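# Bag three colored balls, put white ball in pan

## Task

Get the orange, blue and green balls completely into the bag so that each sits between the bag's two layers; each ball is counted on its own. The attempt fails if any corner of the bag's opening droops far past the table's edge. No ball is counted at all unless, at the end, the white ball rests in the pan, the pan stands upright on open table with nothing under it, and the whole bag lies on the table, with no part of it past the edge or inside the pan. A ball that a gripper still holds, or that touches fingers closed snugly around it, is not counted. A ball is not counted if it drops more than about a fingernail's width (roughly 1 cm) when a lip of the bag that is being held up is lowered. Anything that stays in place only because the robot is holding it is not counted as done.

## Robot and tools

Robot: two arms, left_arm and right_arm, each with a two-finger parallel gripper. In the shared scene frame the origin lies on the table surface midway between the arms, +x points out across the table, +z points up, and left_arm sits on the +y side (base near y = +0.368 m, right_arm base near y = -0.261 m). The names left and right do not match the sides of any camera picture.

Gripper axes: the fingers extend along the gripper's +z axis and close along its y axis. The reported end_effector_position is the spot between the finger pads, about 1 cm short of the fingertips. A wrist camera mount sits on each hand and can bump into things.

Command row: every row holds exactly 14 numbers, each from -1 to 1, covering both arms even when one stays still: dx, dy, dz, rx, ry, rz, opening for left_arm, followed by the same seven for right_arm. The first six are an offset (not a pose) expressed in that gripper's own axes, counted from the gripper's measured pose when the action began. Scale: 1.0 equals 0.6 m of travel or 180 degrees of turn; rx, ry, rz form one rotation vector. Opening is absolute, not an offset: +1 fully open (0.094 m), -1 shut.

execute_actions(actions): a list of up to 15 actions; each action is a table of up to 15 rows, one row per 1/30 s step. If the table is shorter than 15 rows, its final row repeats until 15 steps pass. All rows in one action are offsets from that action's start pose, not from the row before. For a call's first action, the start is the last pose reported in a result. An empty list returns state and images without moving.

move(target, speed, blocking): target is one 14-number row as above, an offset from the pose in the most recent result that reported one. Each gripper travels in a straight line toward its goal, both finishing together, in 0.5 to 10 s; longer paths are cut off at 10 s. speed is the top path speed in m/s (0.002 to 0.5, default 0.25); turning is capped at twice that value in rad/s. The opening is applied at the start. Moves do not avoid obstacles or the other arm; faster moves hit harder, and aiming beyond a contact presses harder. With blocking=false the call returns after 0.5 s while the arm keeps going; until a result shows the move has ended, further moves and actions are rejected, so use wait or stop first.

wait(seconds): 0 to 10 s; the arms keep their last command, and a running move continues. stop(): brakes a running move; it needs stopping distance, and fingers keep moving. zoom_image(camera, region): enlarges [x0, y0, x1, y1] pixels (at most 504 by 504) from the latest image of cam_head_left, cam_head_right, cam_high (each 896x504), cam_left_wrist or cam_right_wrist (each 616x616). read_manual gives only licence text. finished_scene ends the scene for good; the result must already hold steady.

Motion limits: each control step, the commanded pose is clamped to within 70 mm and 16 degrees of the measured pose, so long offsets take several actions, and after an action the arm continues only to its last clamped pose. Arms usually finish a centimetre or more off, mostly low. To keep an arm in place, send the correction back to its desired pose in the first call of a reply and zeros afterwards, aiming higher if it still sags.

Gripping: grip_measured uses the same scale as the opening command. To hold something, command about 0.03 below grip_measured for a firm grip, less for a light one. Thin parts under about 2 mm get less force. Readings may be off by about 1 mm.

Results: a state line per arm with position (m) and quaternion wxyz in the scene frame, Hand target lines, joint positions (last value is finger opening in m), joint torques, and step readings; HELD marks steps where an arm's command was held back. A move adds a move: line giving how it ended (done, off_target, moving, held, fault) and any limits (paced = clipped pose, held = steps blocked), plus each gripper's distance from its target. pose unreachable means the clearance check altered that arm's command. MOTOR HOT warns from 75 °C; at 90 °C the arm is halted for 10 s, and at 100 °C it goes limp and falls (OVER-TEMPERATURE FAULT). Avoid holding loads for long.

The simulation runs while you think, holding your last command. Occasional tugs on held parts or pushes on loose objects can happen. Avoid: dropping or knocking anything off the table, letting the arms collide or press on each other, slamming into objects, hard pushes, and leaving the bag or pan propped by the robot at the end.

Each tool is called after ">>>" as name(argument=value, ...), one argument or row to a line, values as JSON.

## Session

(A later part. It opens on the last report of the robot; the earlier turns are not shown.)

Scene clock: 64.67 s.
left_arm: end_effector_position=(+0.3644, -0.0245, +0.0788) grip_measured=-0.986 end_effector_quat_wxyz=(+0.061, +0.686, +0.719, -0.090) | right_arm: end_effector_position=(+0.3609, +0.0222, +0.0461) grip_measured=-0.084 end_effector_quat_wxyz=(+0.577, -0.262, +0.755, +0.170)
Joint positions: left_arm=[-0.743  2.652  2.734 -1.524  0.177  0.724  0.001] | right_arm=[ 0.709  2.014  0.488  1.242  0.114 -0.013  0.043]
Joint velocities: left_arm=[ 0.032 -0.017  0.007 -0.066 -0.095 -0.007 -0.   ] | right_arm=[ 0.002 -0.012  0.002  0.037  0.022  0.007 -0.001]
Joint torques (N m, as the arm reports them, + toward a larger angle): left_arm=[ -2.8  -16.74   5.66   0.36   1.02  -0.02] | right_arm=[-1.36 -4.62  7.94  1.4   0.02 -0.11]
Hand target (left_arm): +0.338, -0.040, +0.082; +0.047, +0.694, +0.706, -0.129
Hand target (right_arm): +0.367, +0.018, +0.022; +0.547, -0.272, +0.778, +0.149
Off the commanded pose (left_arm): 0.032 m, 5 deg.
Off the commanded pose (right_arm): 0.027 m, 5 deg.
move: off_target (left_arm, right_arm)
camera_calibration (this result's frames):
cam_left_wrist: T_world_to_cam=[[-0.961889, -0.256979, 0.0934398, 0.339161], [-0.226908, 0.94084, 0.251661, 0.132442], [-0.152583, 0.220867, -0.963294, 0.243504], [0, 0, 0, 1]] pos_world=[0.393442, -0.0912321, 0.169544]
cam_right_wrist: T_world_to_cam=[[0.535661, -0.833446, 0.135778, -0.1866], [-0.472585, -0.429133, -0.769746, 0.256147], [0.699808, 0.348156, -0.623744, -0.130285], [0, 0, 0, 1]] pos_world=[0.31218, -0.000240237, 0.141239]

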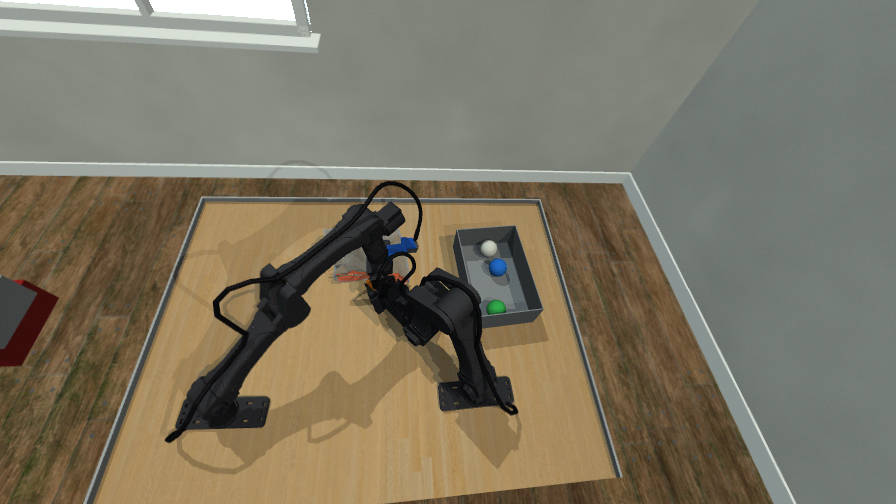

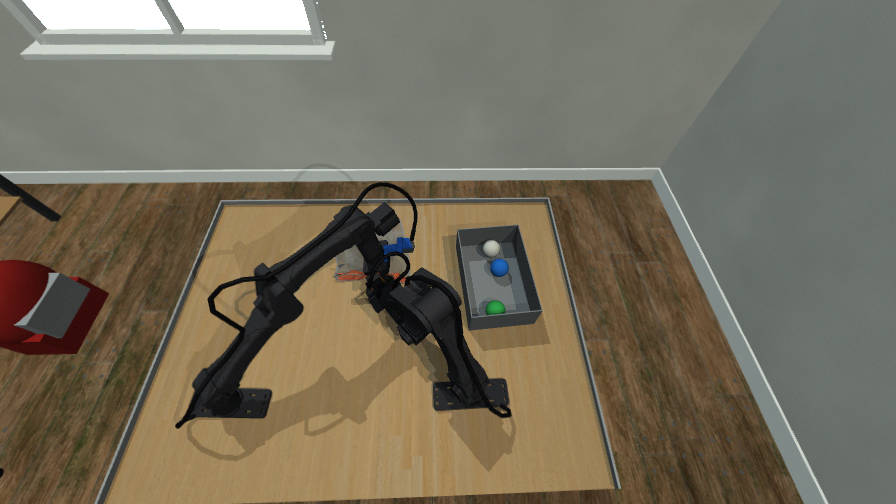

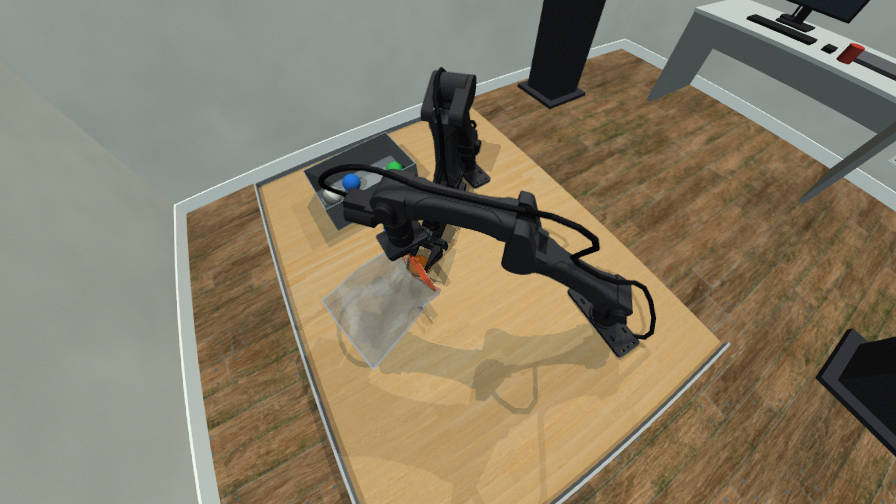

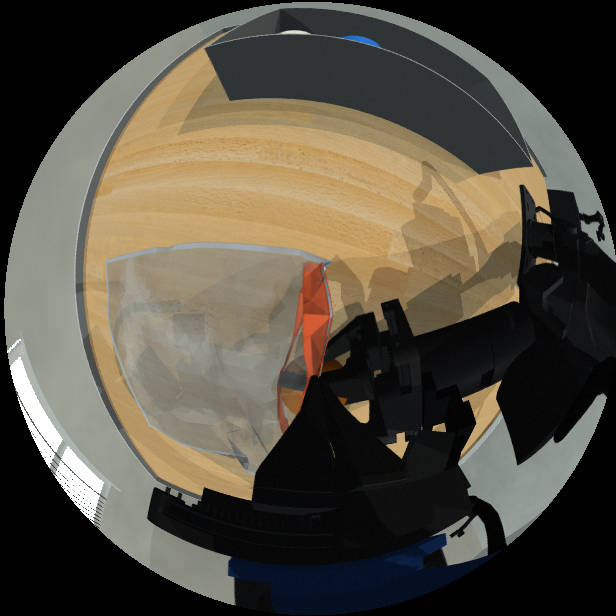

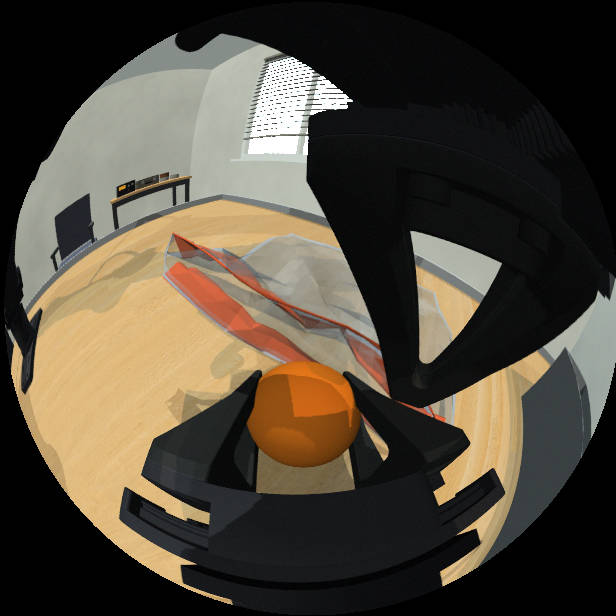

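>>> move(
  target=[0,0,0,0,0,0,-1, -0.01,0,-0.13,0,0,0,-0.115],
  speed=0.06,
)

Scene clock: 67.17 s.
left_arm: end_effector_position=(+0.3660, -0.0234, +0.0787) grip_measured=-0.986 end_effector_quat_wxyz=(+0.062, +0.686, +0.720, -0.087) | right_arm: end_effector_position=(+0.3069, -0.0185, +0.0774) grip_measured=-0.084 end_effector_quat_wxyz=(+0.585, -0.262, +0.748, +0.171)
Joint positions: left_arm=[-0.741  2.652  2.734 -1.523  0.171  0.724  0.001] | right_arm=[ 0.741  1.703  0.218  1.223  0.147 -0.014  0.043]
Joint velocities: left_arm=[ 0.002  0.007 -0.002  0.051 -0.007  0.007  0.   ] | right_arm=[ 0.012 -0.002  0.007 -0.037 -0.022 -0.022  0.   ]
Joint torques (N m, as the arm reports them, + toward a larger angle): left_arm=[ -0.21 -16.74   5.42   0.67   0.19  -0.01] | right_arm=[ 0.83 -6.92  3.08  1.91  0.1   0.12]
Hand target (left_arm): +0.364, -0.025, +0.079; +0.061, +0.686, +0.719, -0.090
Hand target (right_arm): +0.302, -0.021, +0.074; +0.577, -0.261, +0.755, +0.171
Off the commanded pose (left_arm): 0.002 m, 0 deg.
Off the commanded pose (right_arm): 0.007 m, 1 deg.
move: done
camera_calibration (this result's frames):
cam_left_wrist: T_world_to_cam=[[-0.961754, -0.259516, 0.087644, 0.341309], [-0.230371, 0.939437, 0.253747, 0.132898], [-0.148187, 0.223852, -0.963292, 0.241823], [0, 0, 0, 1]] pos_world=[0.394706, -0.0904063, 0.16931]
cam_right_wrist: T_world_to_cam=[[0.533493, -0.833974, 0.140971, -0.195577], [-0.455686, -0.423818, -0.78277, 0.233174], [0.712556, 0.353364, -0.606134, -0.0640007], [0, 0, 0, 1]] pos_world=[0.256197, -0.0416668, 0.1713]

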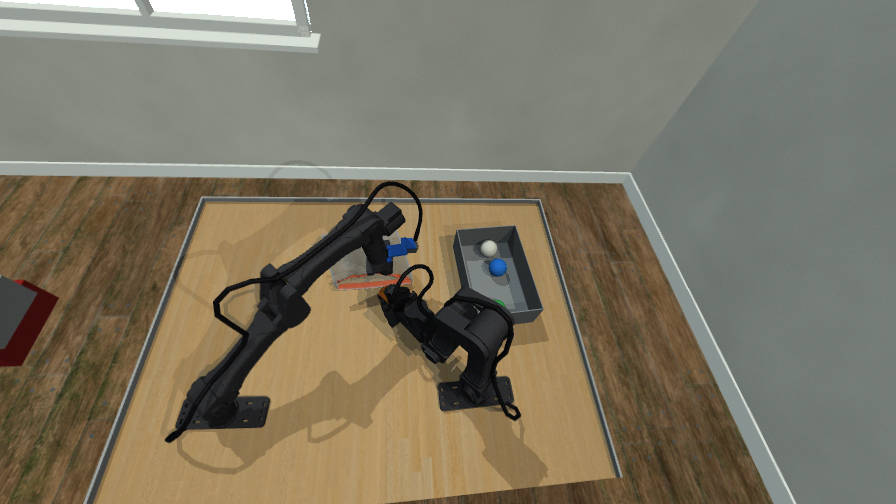

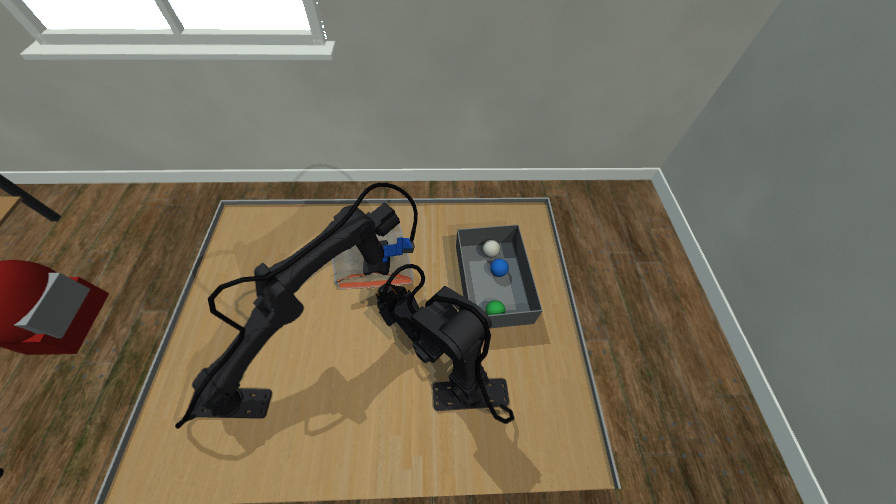

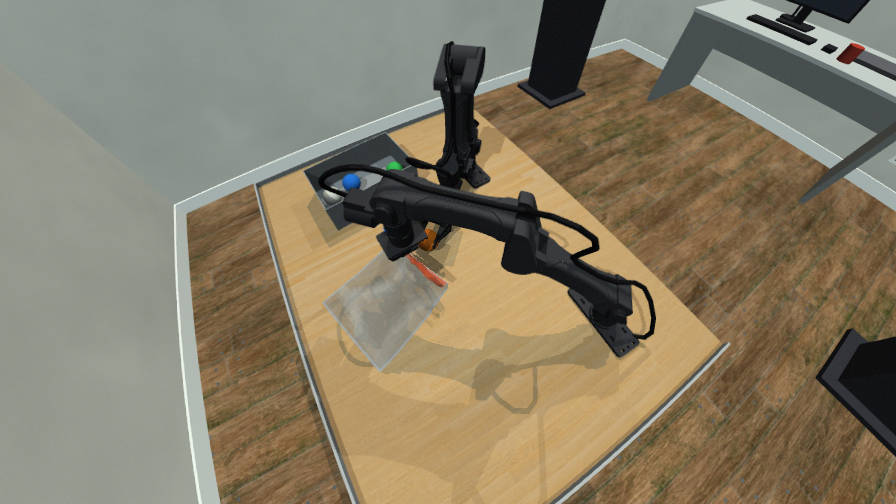

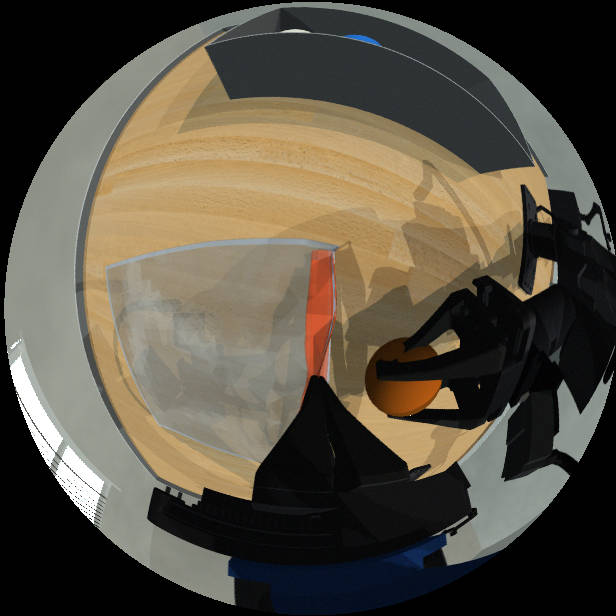

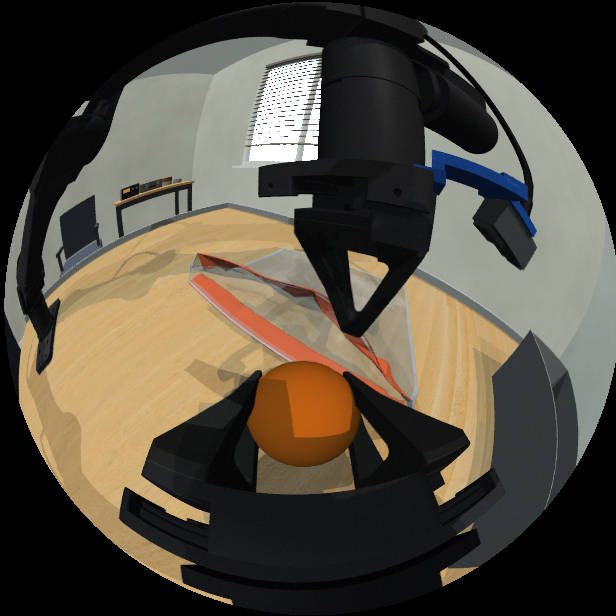

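>>> move(
  target=[0,0,0,0,0,0,-1, 0.065,0.028,0.05,0,0,0,-0.115],
  speed=0.06,
)

Scene clock: 70.47 s.
left_arm: end_effector_position=(+0.3660, -0.0234, +0.0787) grip_measured=-0.986 end_effector_quat_wxyz=(+0.062, +0.686, +0.720, -0.087) | right_arm: end_effector_position=(+0.3154, -0.0002, +0.0458) grip_measured=-0.084 end_effector_quat_wxyz=(+0.604, -0.255, +0.735, +0.172)
Joint positions: left_arm=[-0.741  2.652  2.734 -1.523  0.171  0.724  0.001] | right_arm=[ 0.783  2.067  0.282  1.568  0.199 -0.013  0.043]
Joint velocities: left_arm=[ 0.012 -0.017  0.007  0.037 -0.081  0.022  0.001] | right_arm=[ 0.012 -0.017  0.007  0.037 -0.037 -0.051  0.001]
Joint torques (N m, as the arm reports them, + toward a larger angle): left_arm=[  0.04 -16.83   5.48   0.66   0.08   0.01] | right_arm=[ 0.93 -4.07  3.95  1.84  0.    0.13]
Hand target (left_arm): +0.366, -0.023, +0.079; +0.062, +0.686, +0.720, -0.087
Hand target (right_arm): +0.313, +0.003, +0.030; +0.585, -0.261, +0.748, +0.171
Off the commanded pose (left_arm): 0.000 m, 0 deg.
Off the commanded pose (right_arm): 0.015 m, 3 deg.
move: off_target (right_arm)
camera_calibration (this result's frames):
cam_left_wrist: T_world_to_cam=[[-0.961754, -0.259516, 0.087644, 0.341309], [-0.230371, 0.939437, 0.253747, 0.132898], [-0.148187, 0.223852, -0.963292, 0.241823], [0, 0, 0, 1]] pos_world=[0.394706, -0.0904063, 0.16931]
cam_right_wrist: T_world_to_cam=[[0.520296, -0.842071, 0.142156, -0.176298], [-0.427171, -0.400765, -0.810501, 0.212345], [0.739471, 0.360976, -0.568225, -0.105802], [0, 0, 0, 1]] pos_world=[0.260672, -0.0251629, 0.137048]

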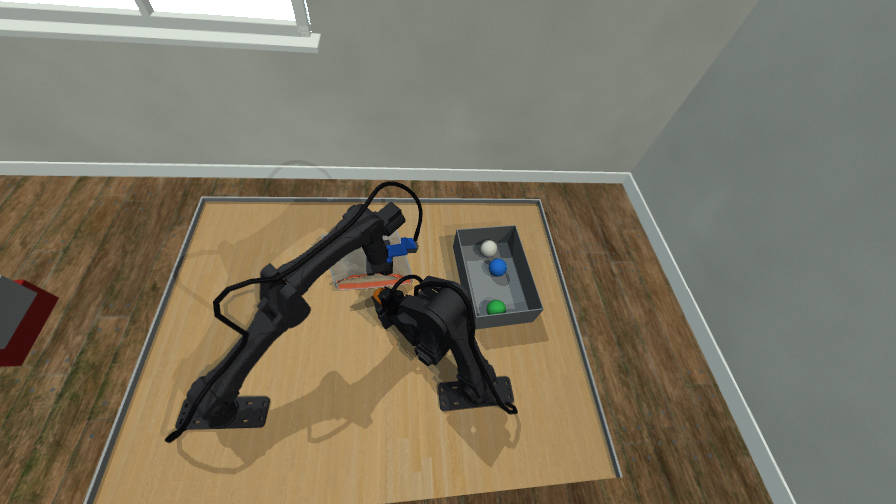

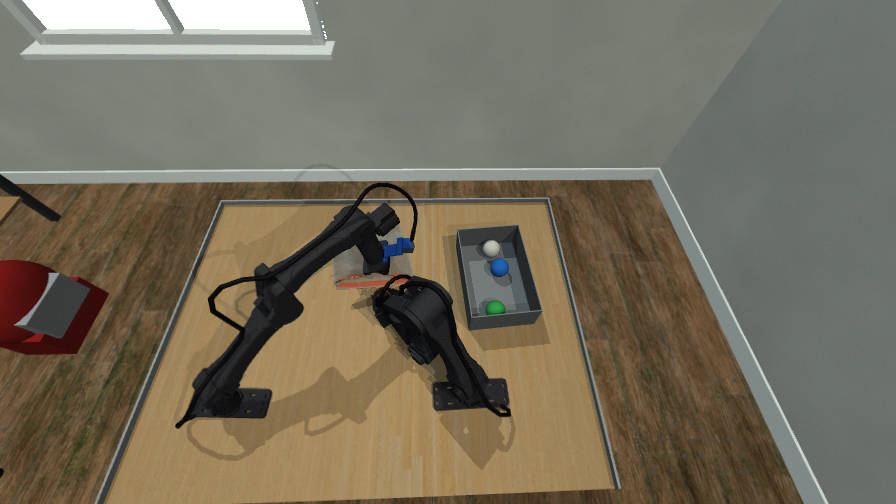

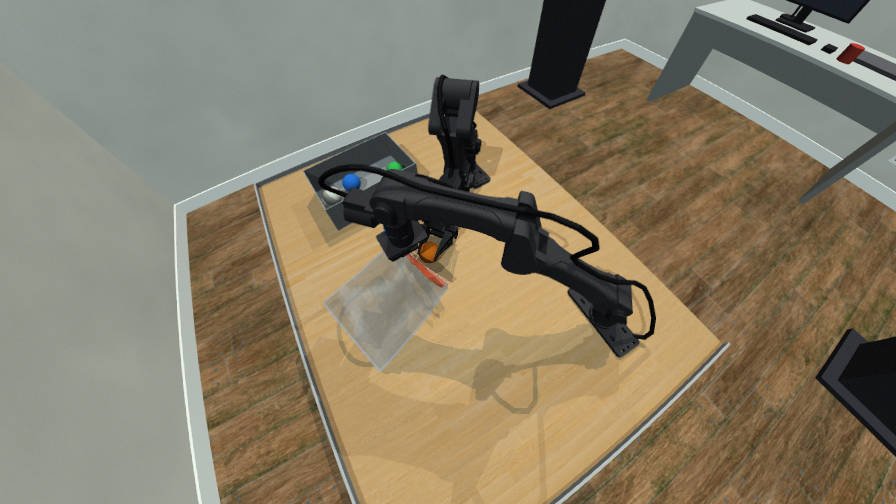

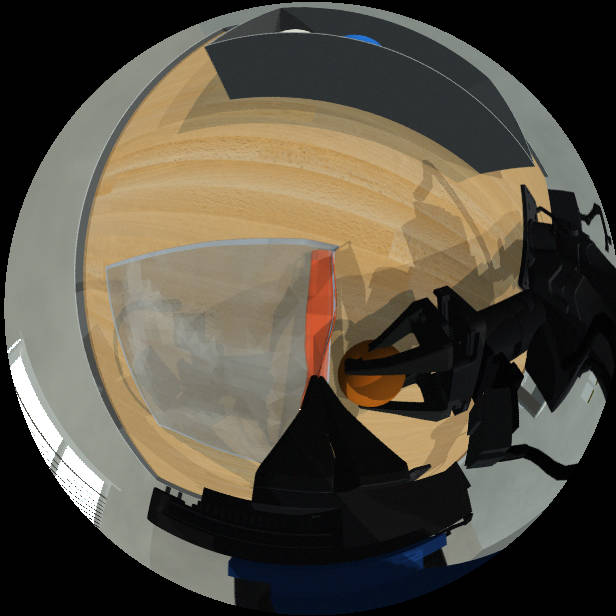

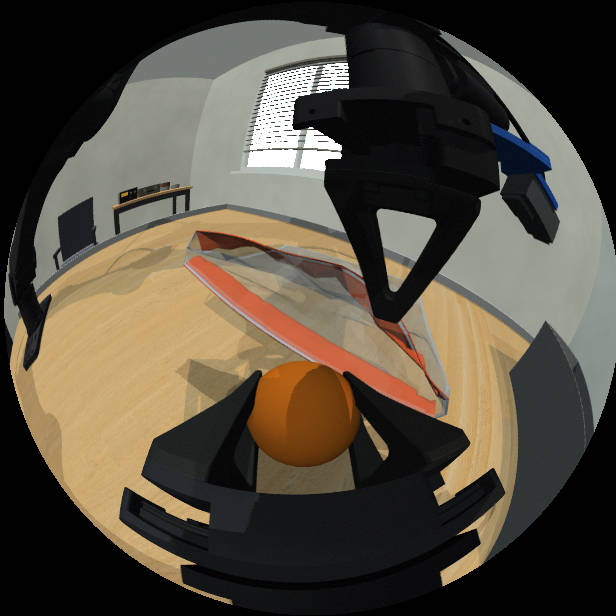

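>>> move(
  target=[0,0.07,0,0,0,0,-1, 0,0,0,0,0,0,-0.115],
  speed=0.04,
)

>>> move(
  target=[0,0,-0.008,0,0,0,-1, 0.04,0,0.07,0,0.05,0,-0.115],
  speed=0.05,
)

Scene clock: 72.40 s.
left_arm: end_effector_position=(+0.3995, -0.0166, +0.0746) grip_measured=-0.986 end_effector_quat_wxyz=(+0.094, +0.680, +0.722, -0.084) | right_arm: end_effector_position=(+0.3154, -0.0003, +0.0460) grip_measured=-0.084 end_effector_quat_wxyz=(+0.605, -0.254, +0.735, +0.172)
Joint positions: left_arm=[-0.689  2.725  2.853 -1.513  0.171  0.761  0.001] | right_arm=[ 0.783  2.067  0.282  1.569  0.199 -0.013  0.043]
Joint velocities: left_arm=[ 0.017  0.012 -0.007 -0.037  0.007  0.051 -0.001] | right_arm=[ 0.012  0.007 -0.007  0.037 -0.022 -0.037 -0.   ]
Joint torques (N m, as the arm reports them, + toward a larger angle): left_arm=[  0.58 -15.98   7.32   1.02   0.2    0.06] | right_arm=[ 0.03 -6.88  2.4   2.08  0.01  0.03]
Hand target (left_arm): +0.407, -0.021, +0.077; +0.112, +0.680, +0.719, -0.086
Hand target (right_arm): +0.315, -0.000, +0.046; +0.604, -0.255, +0.736, +0.171
Off the commanded pose (left_arm): 0.010 m, 4 deg.
Off the commanded pose (right_arm): 0.000 m, 0 deg.
elbow stopped short (left arm): the move would have taken joint 3 (elbow) straighter than the controller allows; a more bent joint 3 avoids this.
joint sent to its limit (right arm) — the command would take joint 4 (wrist pitch) past its upper limit, so that joint was sent only as far as its limit.
move: off_target (left_arm)
camera_calibration (this result's frames):
cam_left_wrist: T_world_to_cam=[[-0.960837, -0.272444, 0.0506548, 0.377873], [-0.256966, 0.944393, 0.205161, 0.149598], [-0.103733, 0.18411, -0.977416, 0.223964], [0, 0, 0, 1]] pos_world=[0.424748, -0.0795636, 0.169074]
cam_right_wrist: T_world_to_cam=[[0.519899, -0.842336, 0.14204, -0.176251], [-0.426847, -0.400202, -0.81095, 0.212432], [0.739937, 0.360983, -0.567613, -0.105912], [0, 0, 0, 1]] pos_world=[0.260677, -0.025214, 0.137189]

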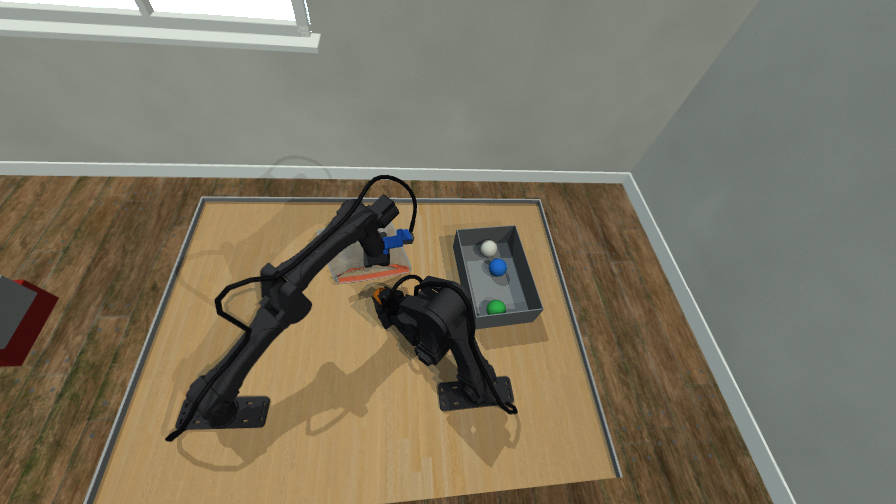

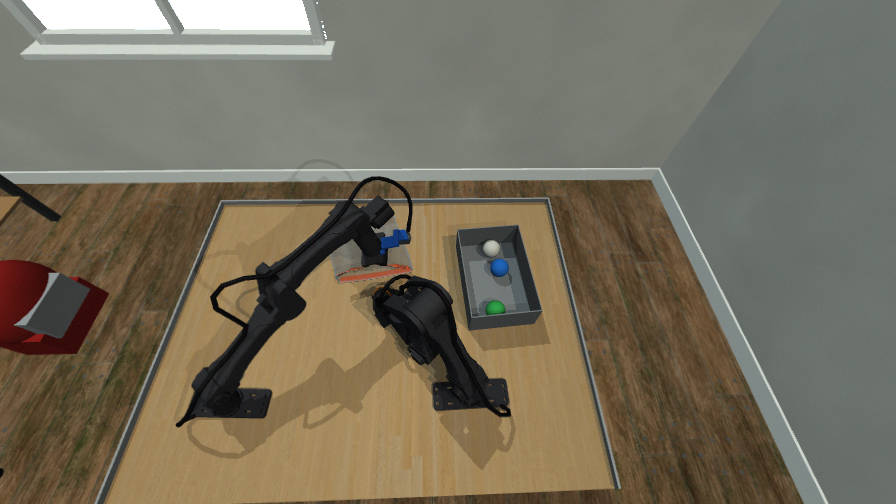

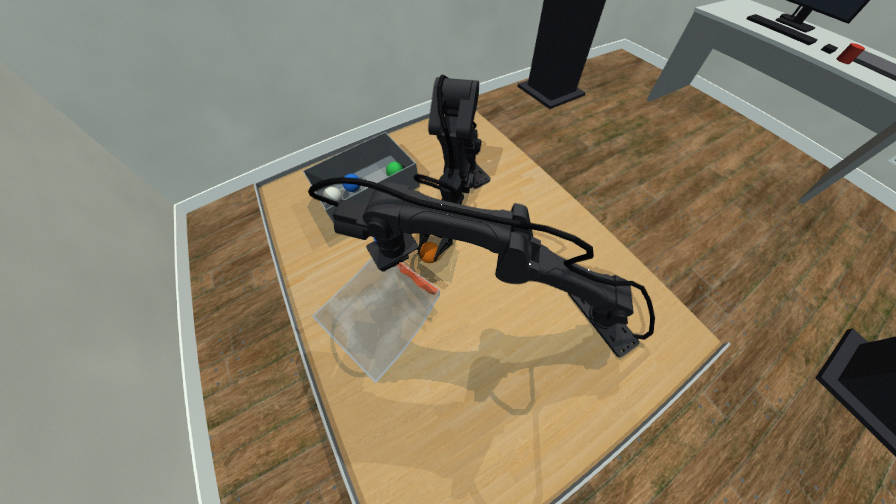

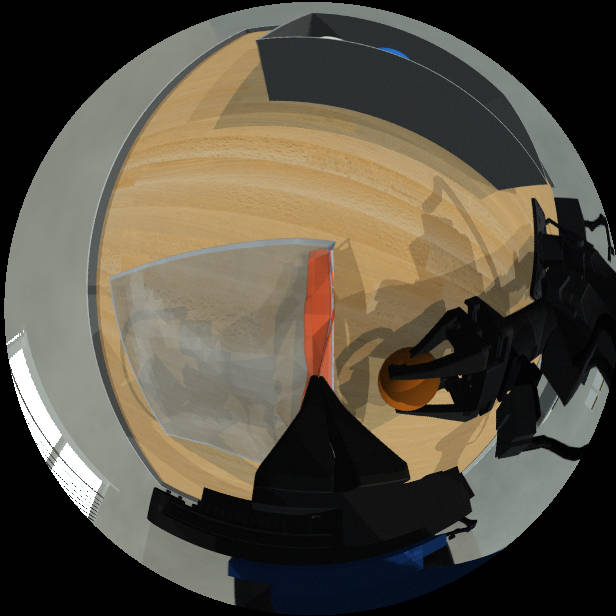

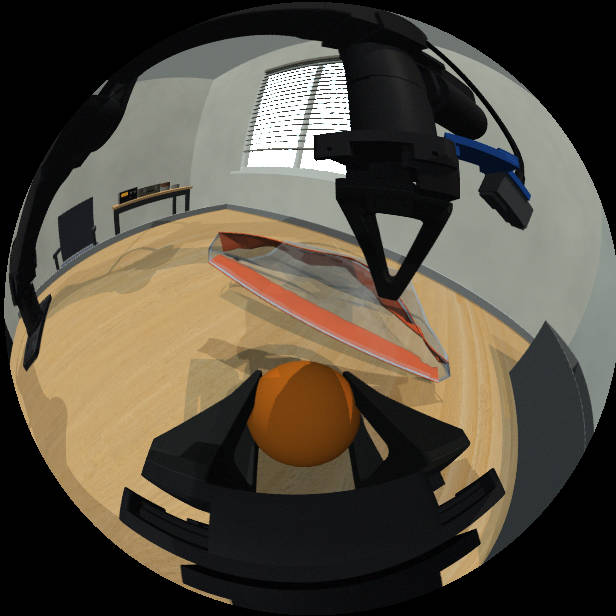

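Scene clock: 74.23 s.
left_arm: end_effector_position=(+0.3995, -0.0166, +0.0746) grip_measured=-0.986 end_effector_quat_wxyz=(+0.094, +0.680, +0.722, -0.084) | right_arm: end_effector_position=(+0.3456, +0.0234, +0.0454) grip_measured=-0.084 end_effector_quat_wxyz=(+0.597, -0.253, +0.742, +0.169)
Joint positions: left_arm=[-0.689  2.725  2.853 -1.513  0.171  0.761  0.001] | right_arm=[ 0.764  2.067  0.439  1.393  0.185 -0.009  0.043]
Joint velocities: left_arm=[-0.022  0.002 -0.007 -0.037  0.007  0.051 -0.001] | right_arm=[-0.007 -0.012 -0.017 -0.022 -0.022 -0.007  0.001]
Joint torques (N m, as the arm reports them, + toward a larger angle): left_arm=[  0.08 -17.15   6.54   0.61   0.11   0.01] | right_arm=[-0.9  -7.58  4.74  0.96 -0.09  0.13]
Hand target (left_arm): +0.399, -0.015, +0.079; +0.095, +0.680, +0.722, -0.084
Hand target (right_arm): +0.343, +0.017, +0.016; +0.549, -0.266, +0.778, +0.151
Off the commanded pose (left_arm): 0.005 m, 0 deg.
Off the commanded pose (right_arm): 0.032 m, 8 deg.
move: off_target (right_arm)
camera_calibration (this result's frames):
cam_left_wrist: T_world_to_cam=[[-0.960837, -0.272444, 0.0506548, 0.377873], [-0.256966, 0.944393, 0.205161, 0.149598], [-0.103733, 0.18411, -0.977416, 0.223964], [0, 0, 0, 1]] pos_world=[0.424748, -0.0795636, 0.169074]
cam_right_wrist: T_world_to_cam=[[0.517189, -0.844379, 0.139781, -0.17088], [-0.44394, -0.404295, -0.799664, 0.239724], [0.731733, 0.351524, -0.583951, -0.133368], [0, 0, 0, 1]] pos_world=[0.292391, -0.000486442, 0.137704]

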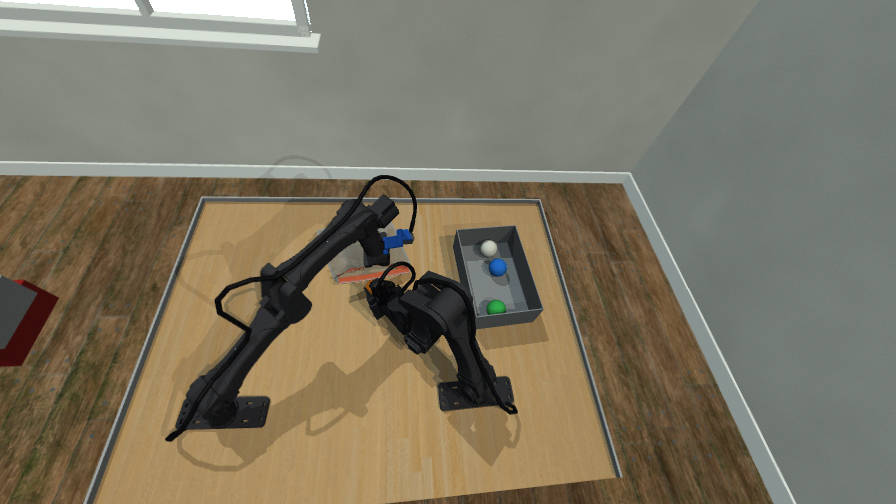

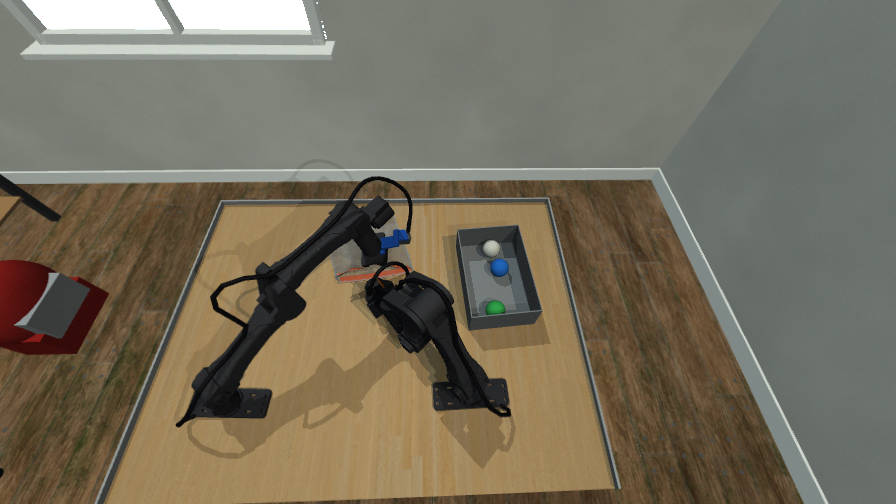

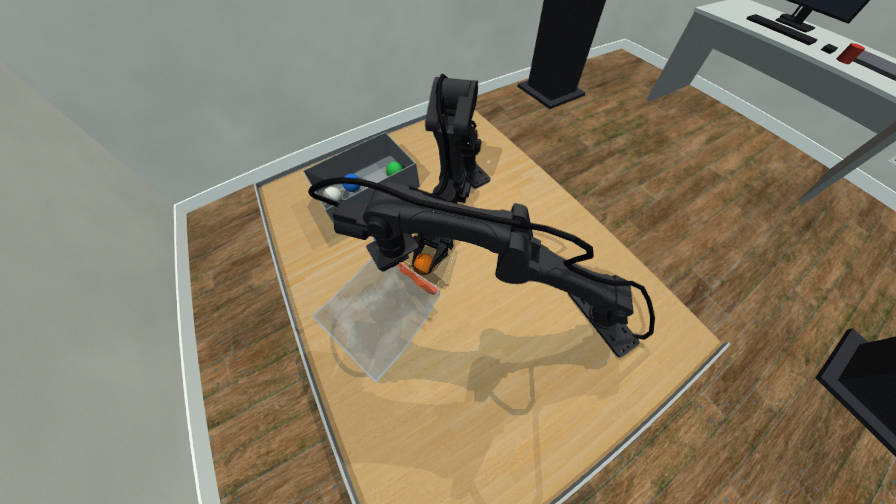

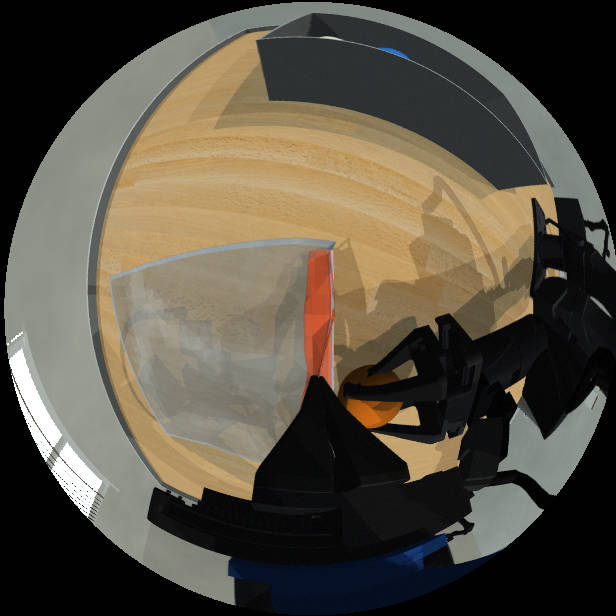

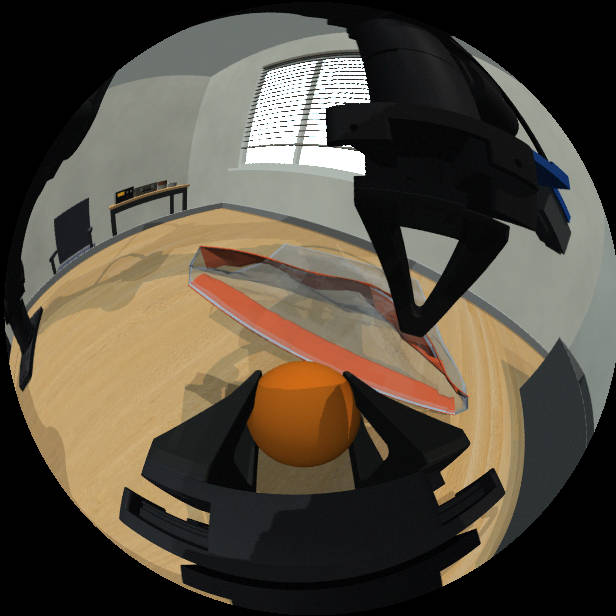

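>>> move(
  target=[0,0,-0.01,0,0,0,-1, -0.015,-0.037,0.125,0,0.05,0,-0.115],
  speed=0.04,
)

Scene clock: 77.27 s.
left_arm: end_effector_position=(+0.4393, +0.0100, +0.0767) grip_measured=-0.986 end_effector_quat_wxyz=(+0.120, +0.668, +0.734, -0.036) | right_arm: end_effector_position=(+0.4047, +0.0589, +0.0489) grip_measured=-0.084 end_effector_quat_wxyz=(+0.560, -0.281, +0.762, +0.167)
Joint positions: left_arm=[-0.632  2.722  2.853 -1.467  0.086  0.79   0.001] | right_arm=[ 0.689  2.067  0.745  0.998  0.072 -0.039  0.043]
Joint velocities: left_arm=[ 0.012  0.007 -0.012  0.037 -0.007  0.022  0.   ] | right_arm=[ 0.007  0.002 -0.002 -0.007 -0.007 -0.051 -0.002]
Joint torques (N m, as the arm reports them, + toward a larger angle): left_arm=[ -4.7  -18.41   4.9    0.31   0.99  -0.26] | right_arm=[-2.26 -9.11  9.47  1.3   0.25  0.15]
Hand target (left_arm): +0.401, -0.014, +0.081; +0.097, +0.680, +0.722, -0.082
Hand target (right_arm): +0.418, +0.048, +0.040; +0.540, -0.266, +0.785, +0.147
Off the commanded pose (left_arm): 0.047 m, 6 deg.
Off the commanded pose (right_arm): 0.021 m, 5 deg.
move: off_target (left_arm, right_arm)
camera_calibration (this result's frames):
cam_left_wrist: T_world_to_cam=[[-0.946982, -0.316977, -0.0524445, 0.425485], [-0.32082, 0.924136, 0.207479, 0.162342], [-0.0173003, 0.213304, -0.976833, 0.186965], [0, 0, 0, 1]] pos_world=[0.458244, -0.0550373, 0.171265]
cam_right_wrist: T_world_to_cam=[[0.56241, -0.812592, 0.152937, -0.192721], [-0.479001, -0.470948, -0.740787, 0.298423], [0.673983, 0.34337, -0.654098, -0.159784], [0, 0, 0, 1]] pos_world=[0.359025, 0.0388035, 0.146028]

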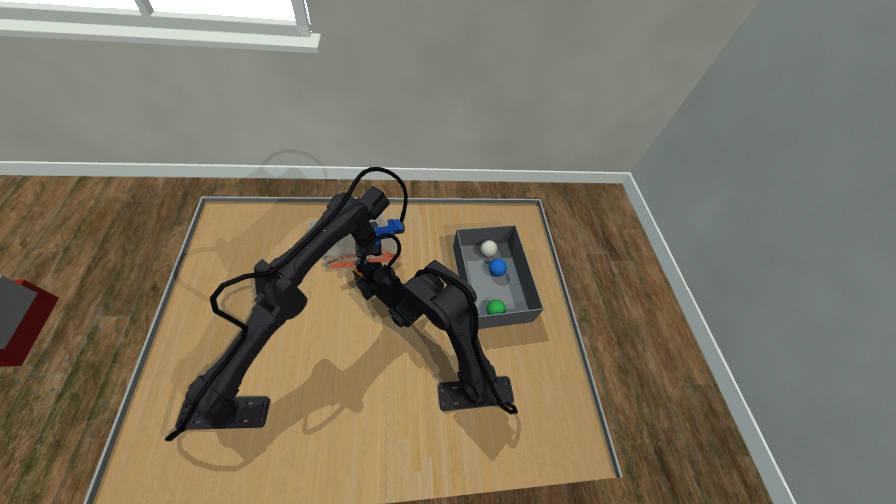

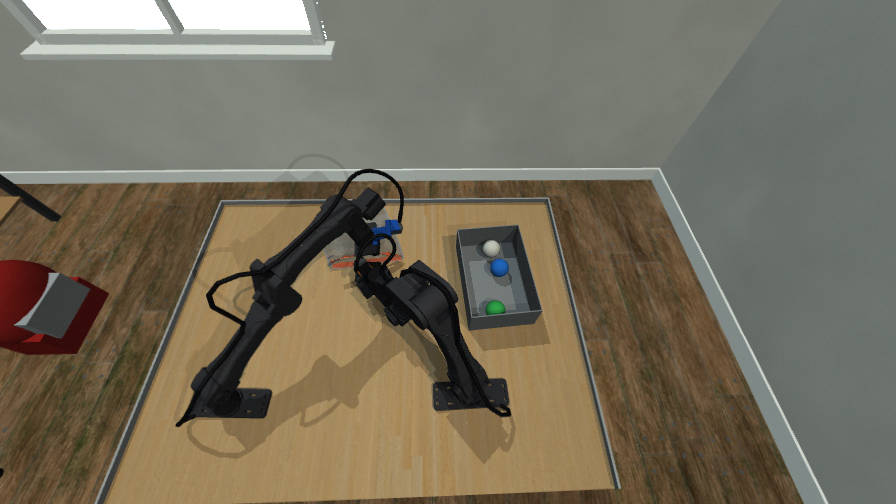

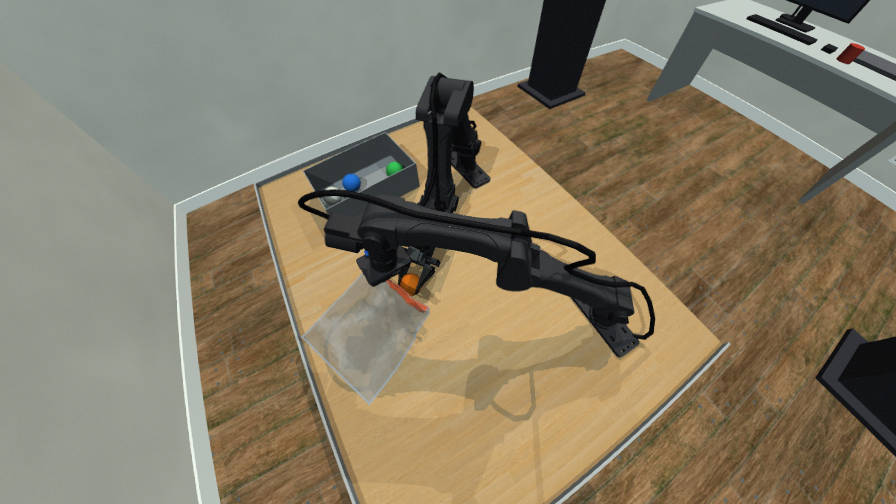

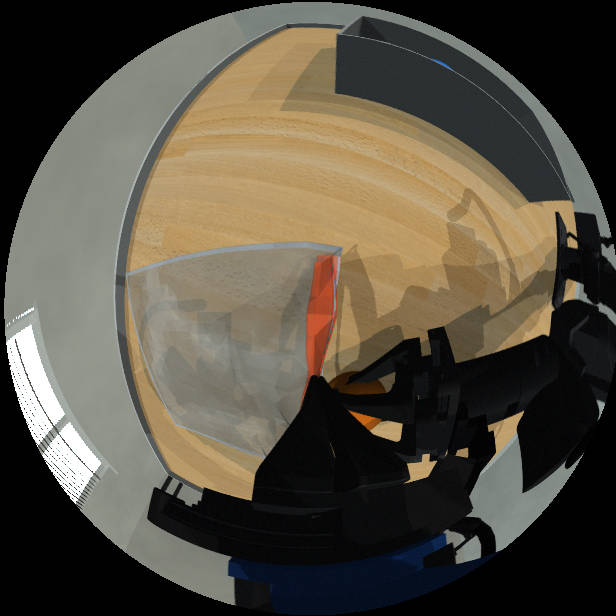

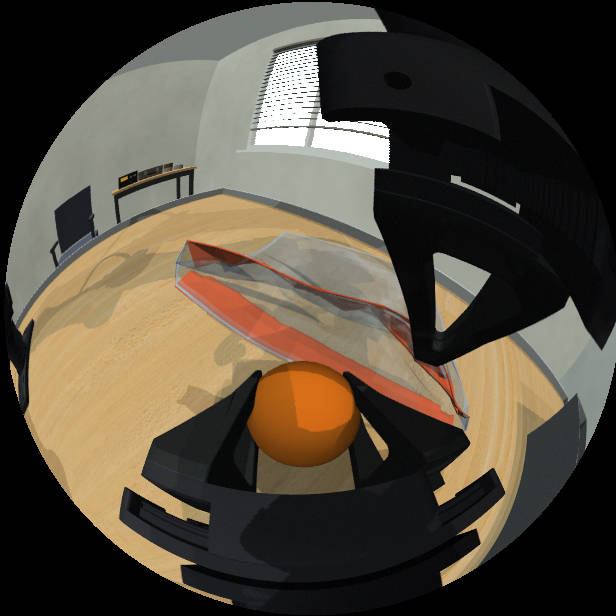

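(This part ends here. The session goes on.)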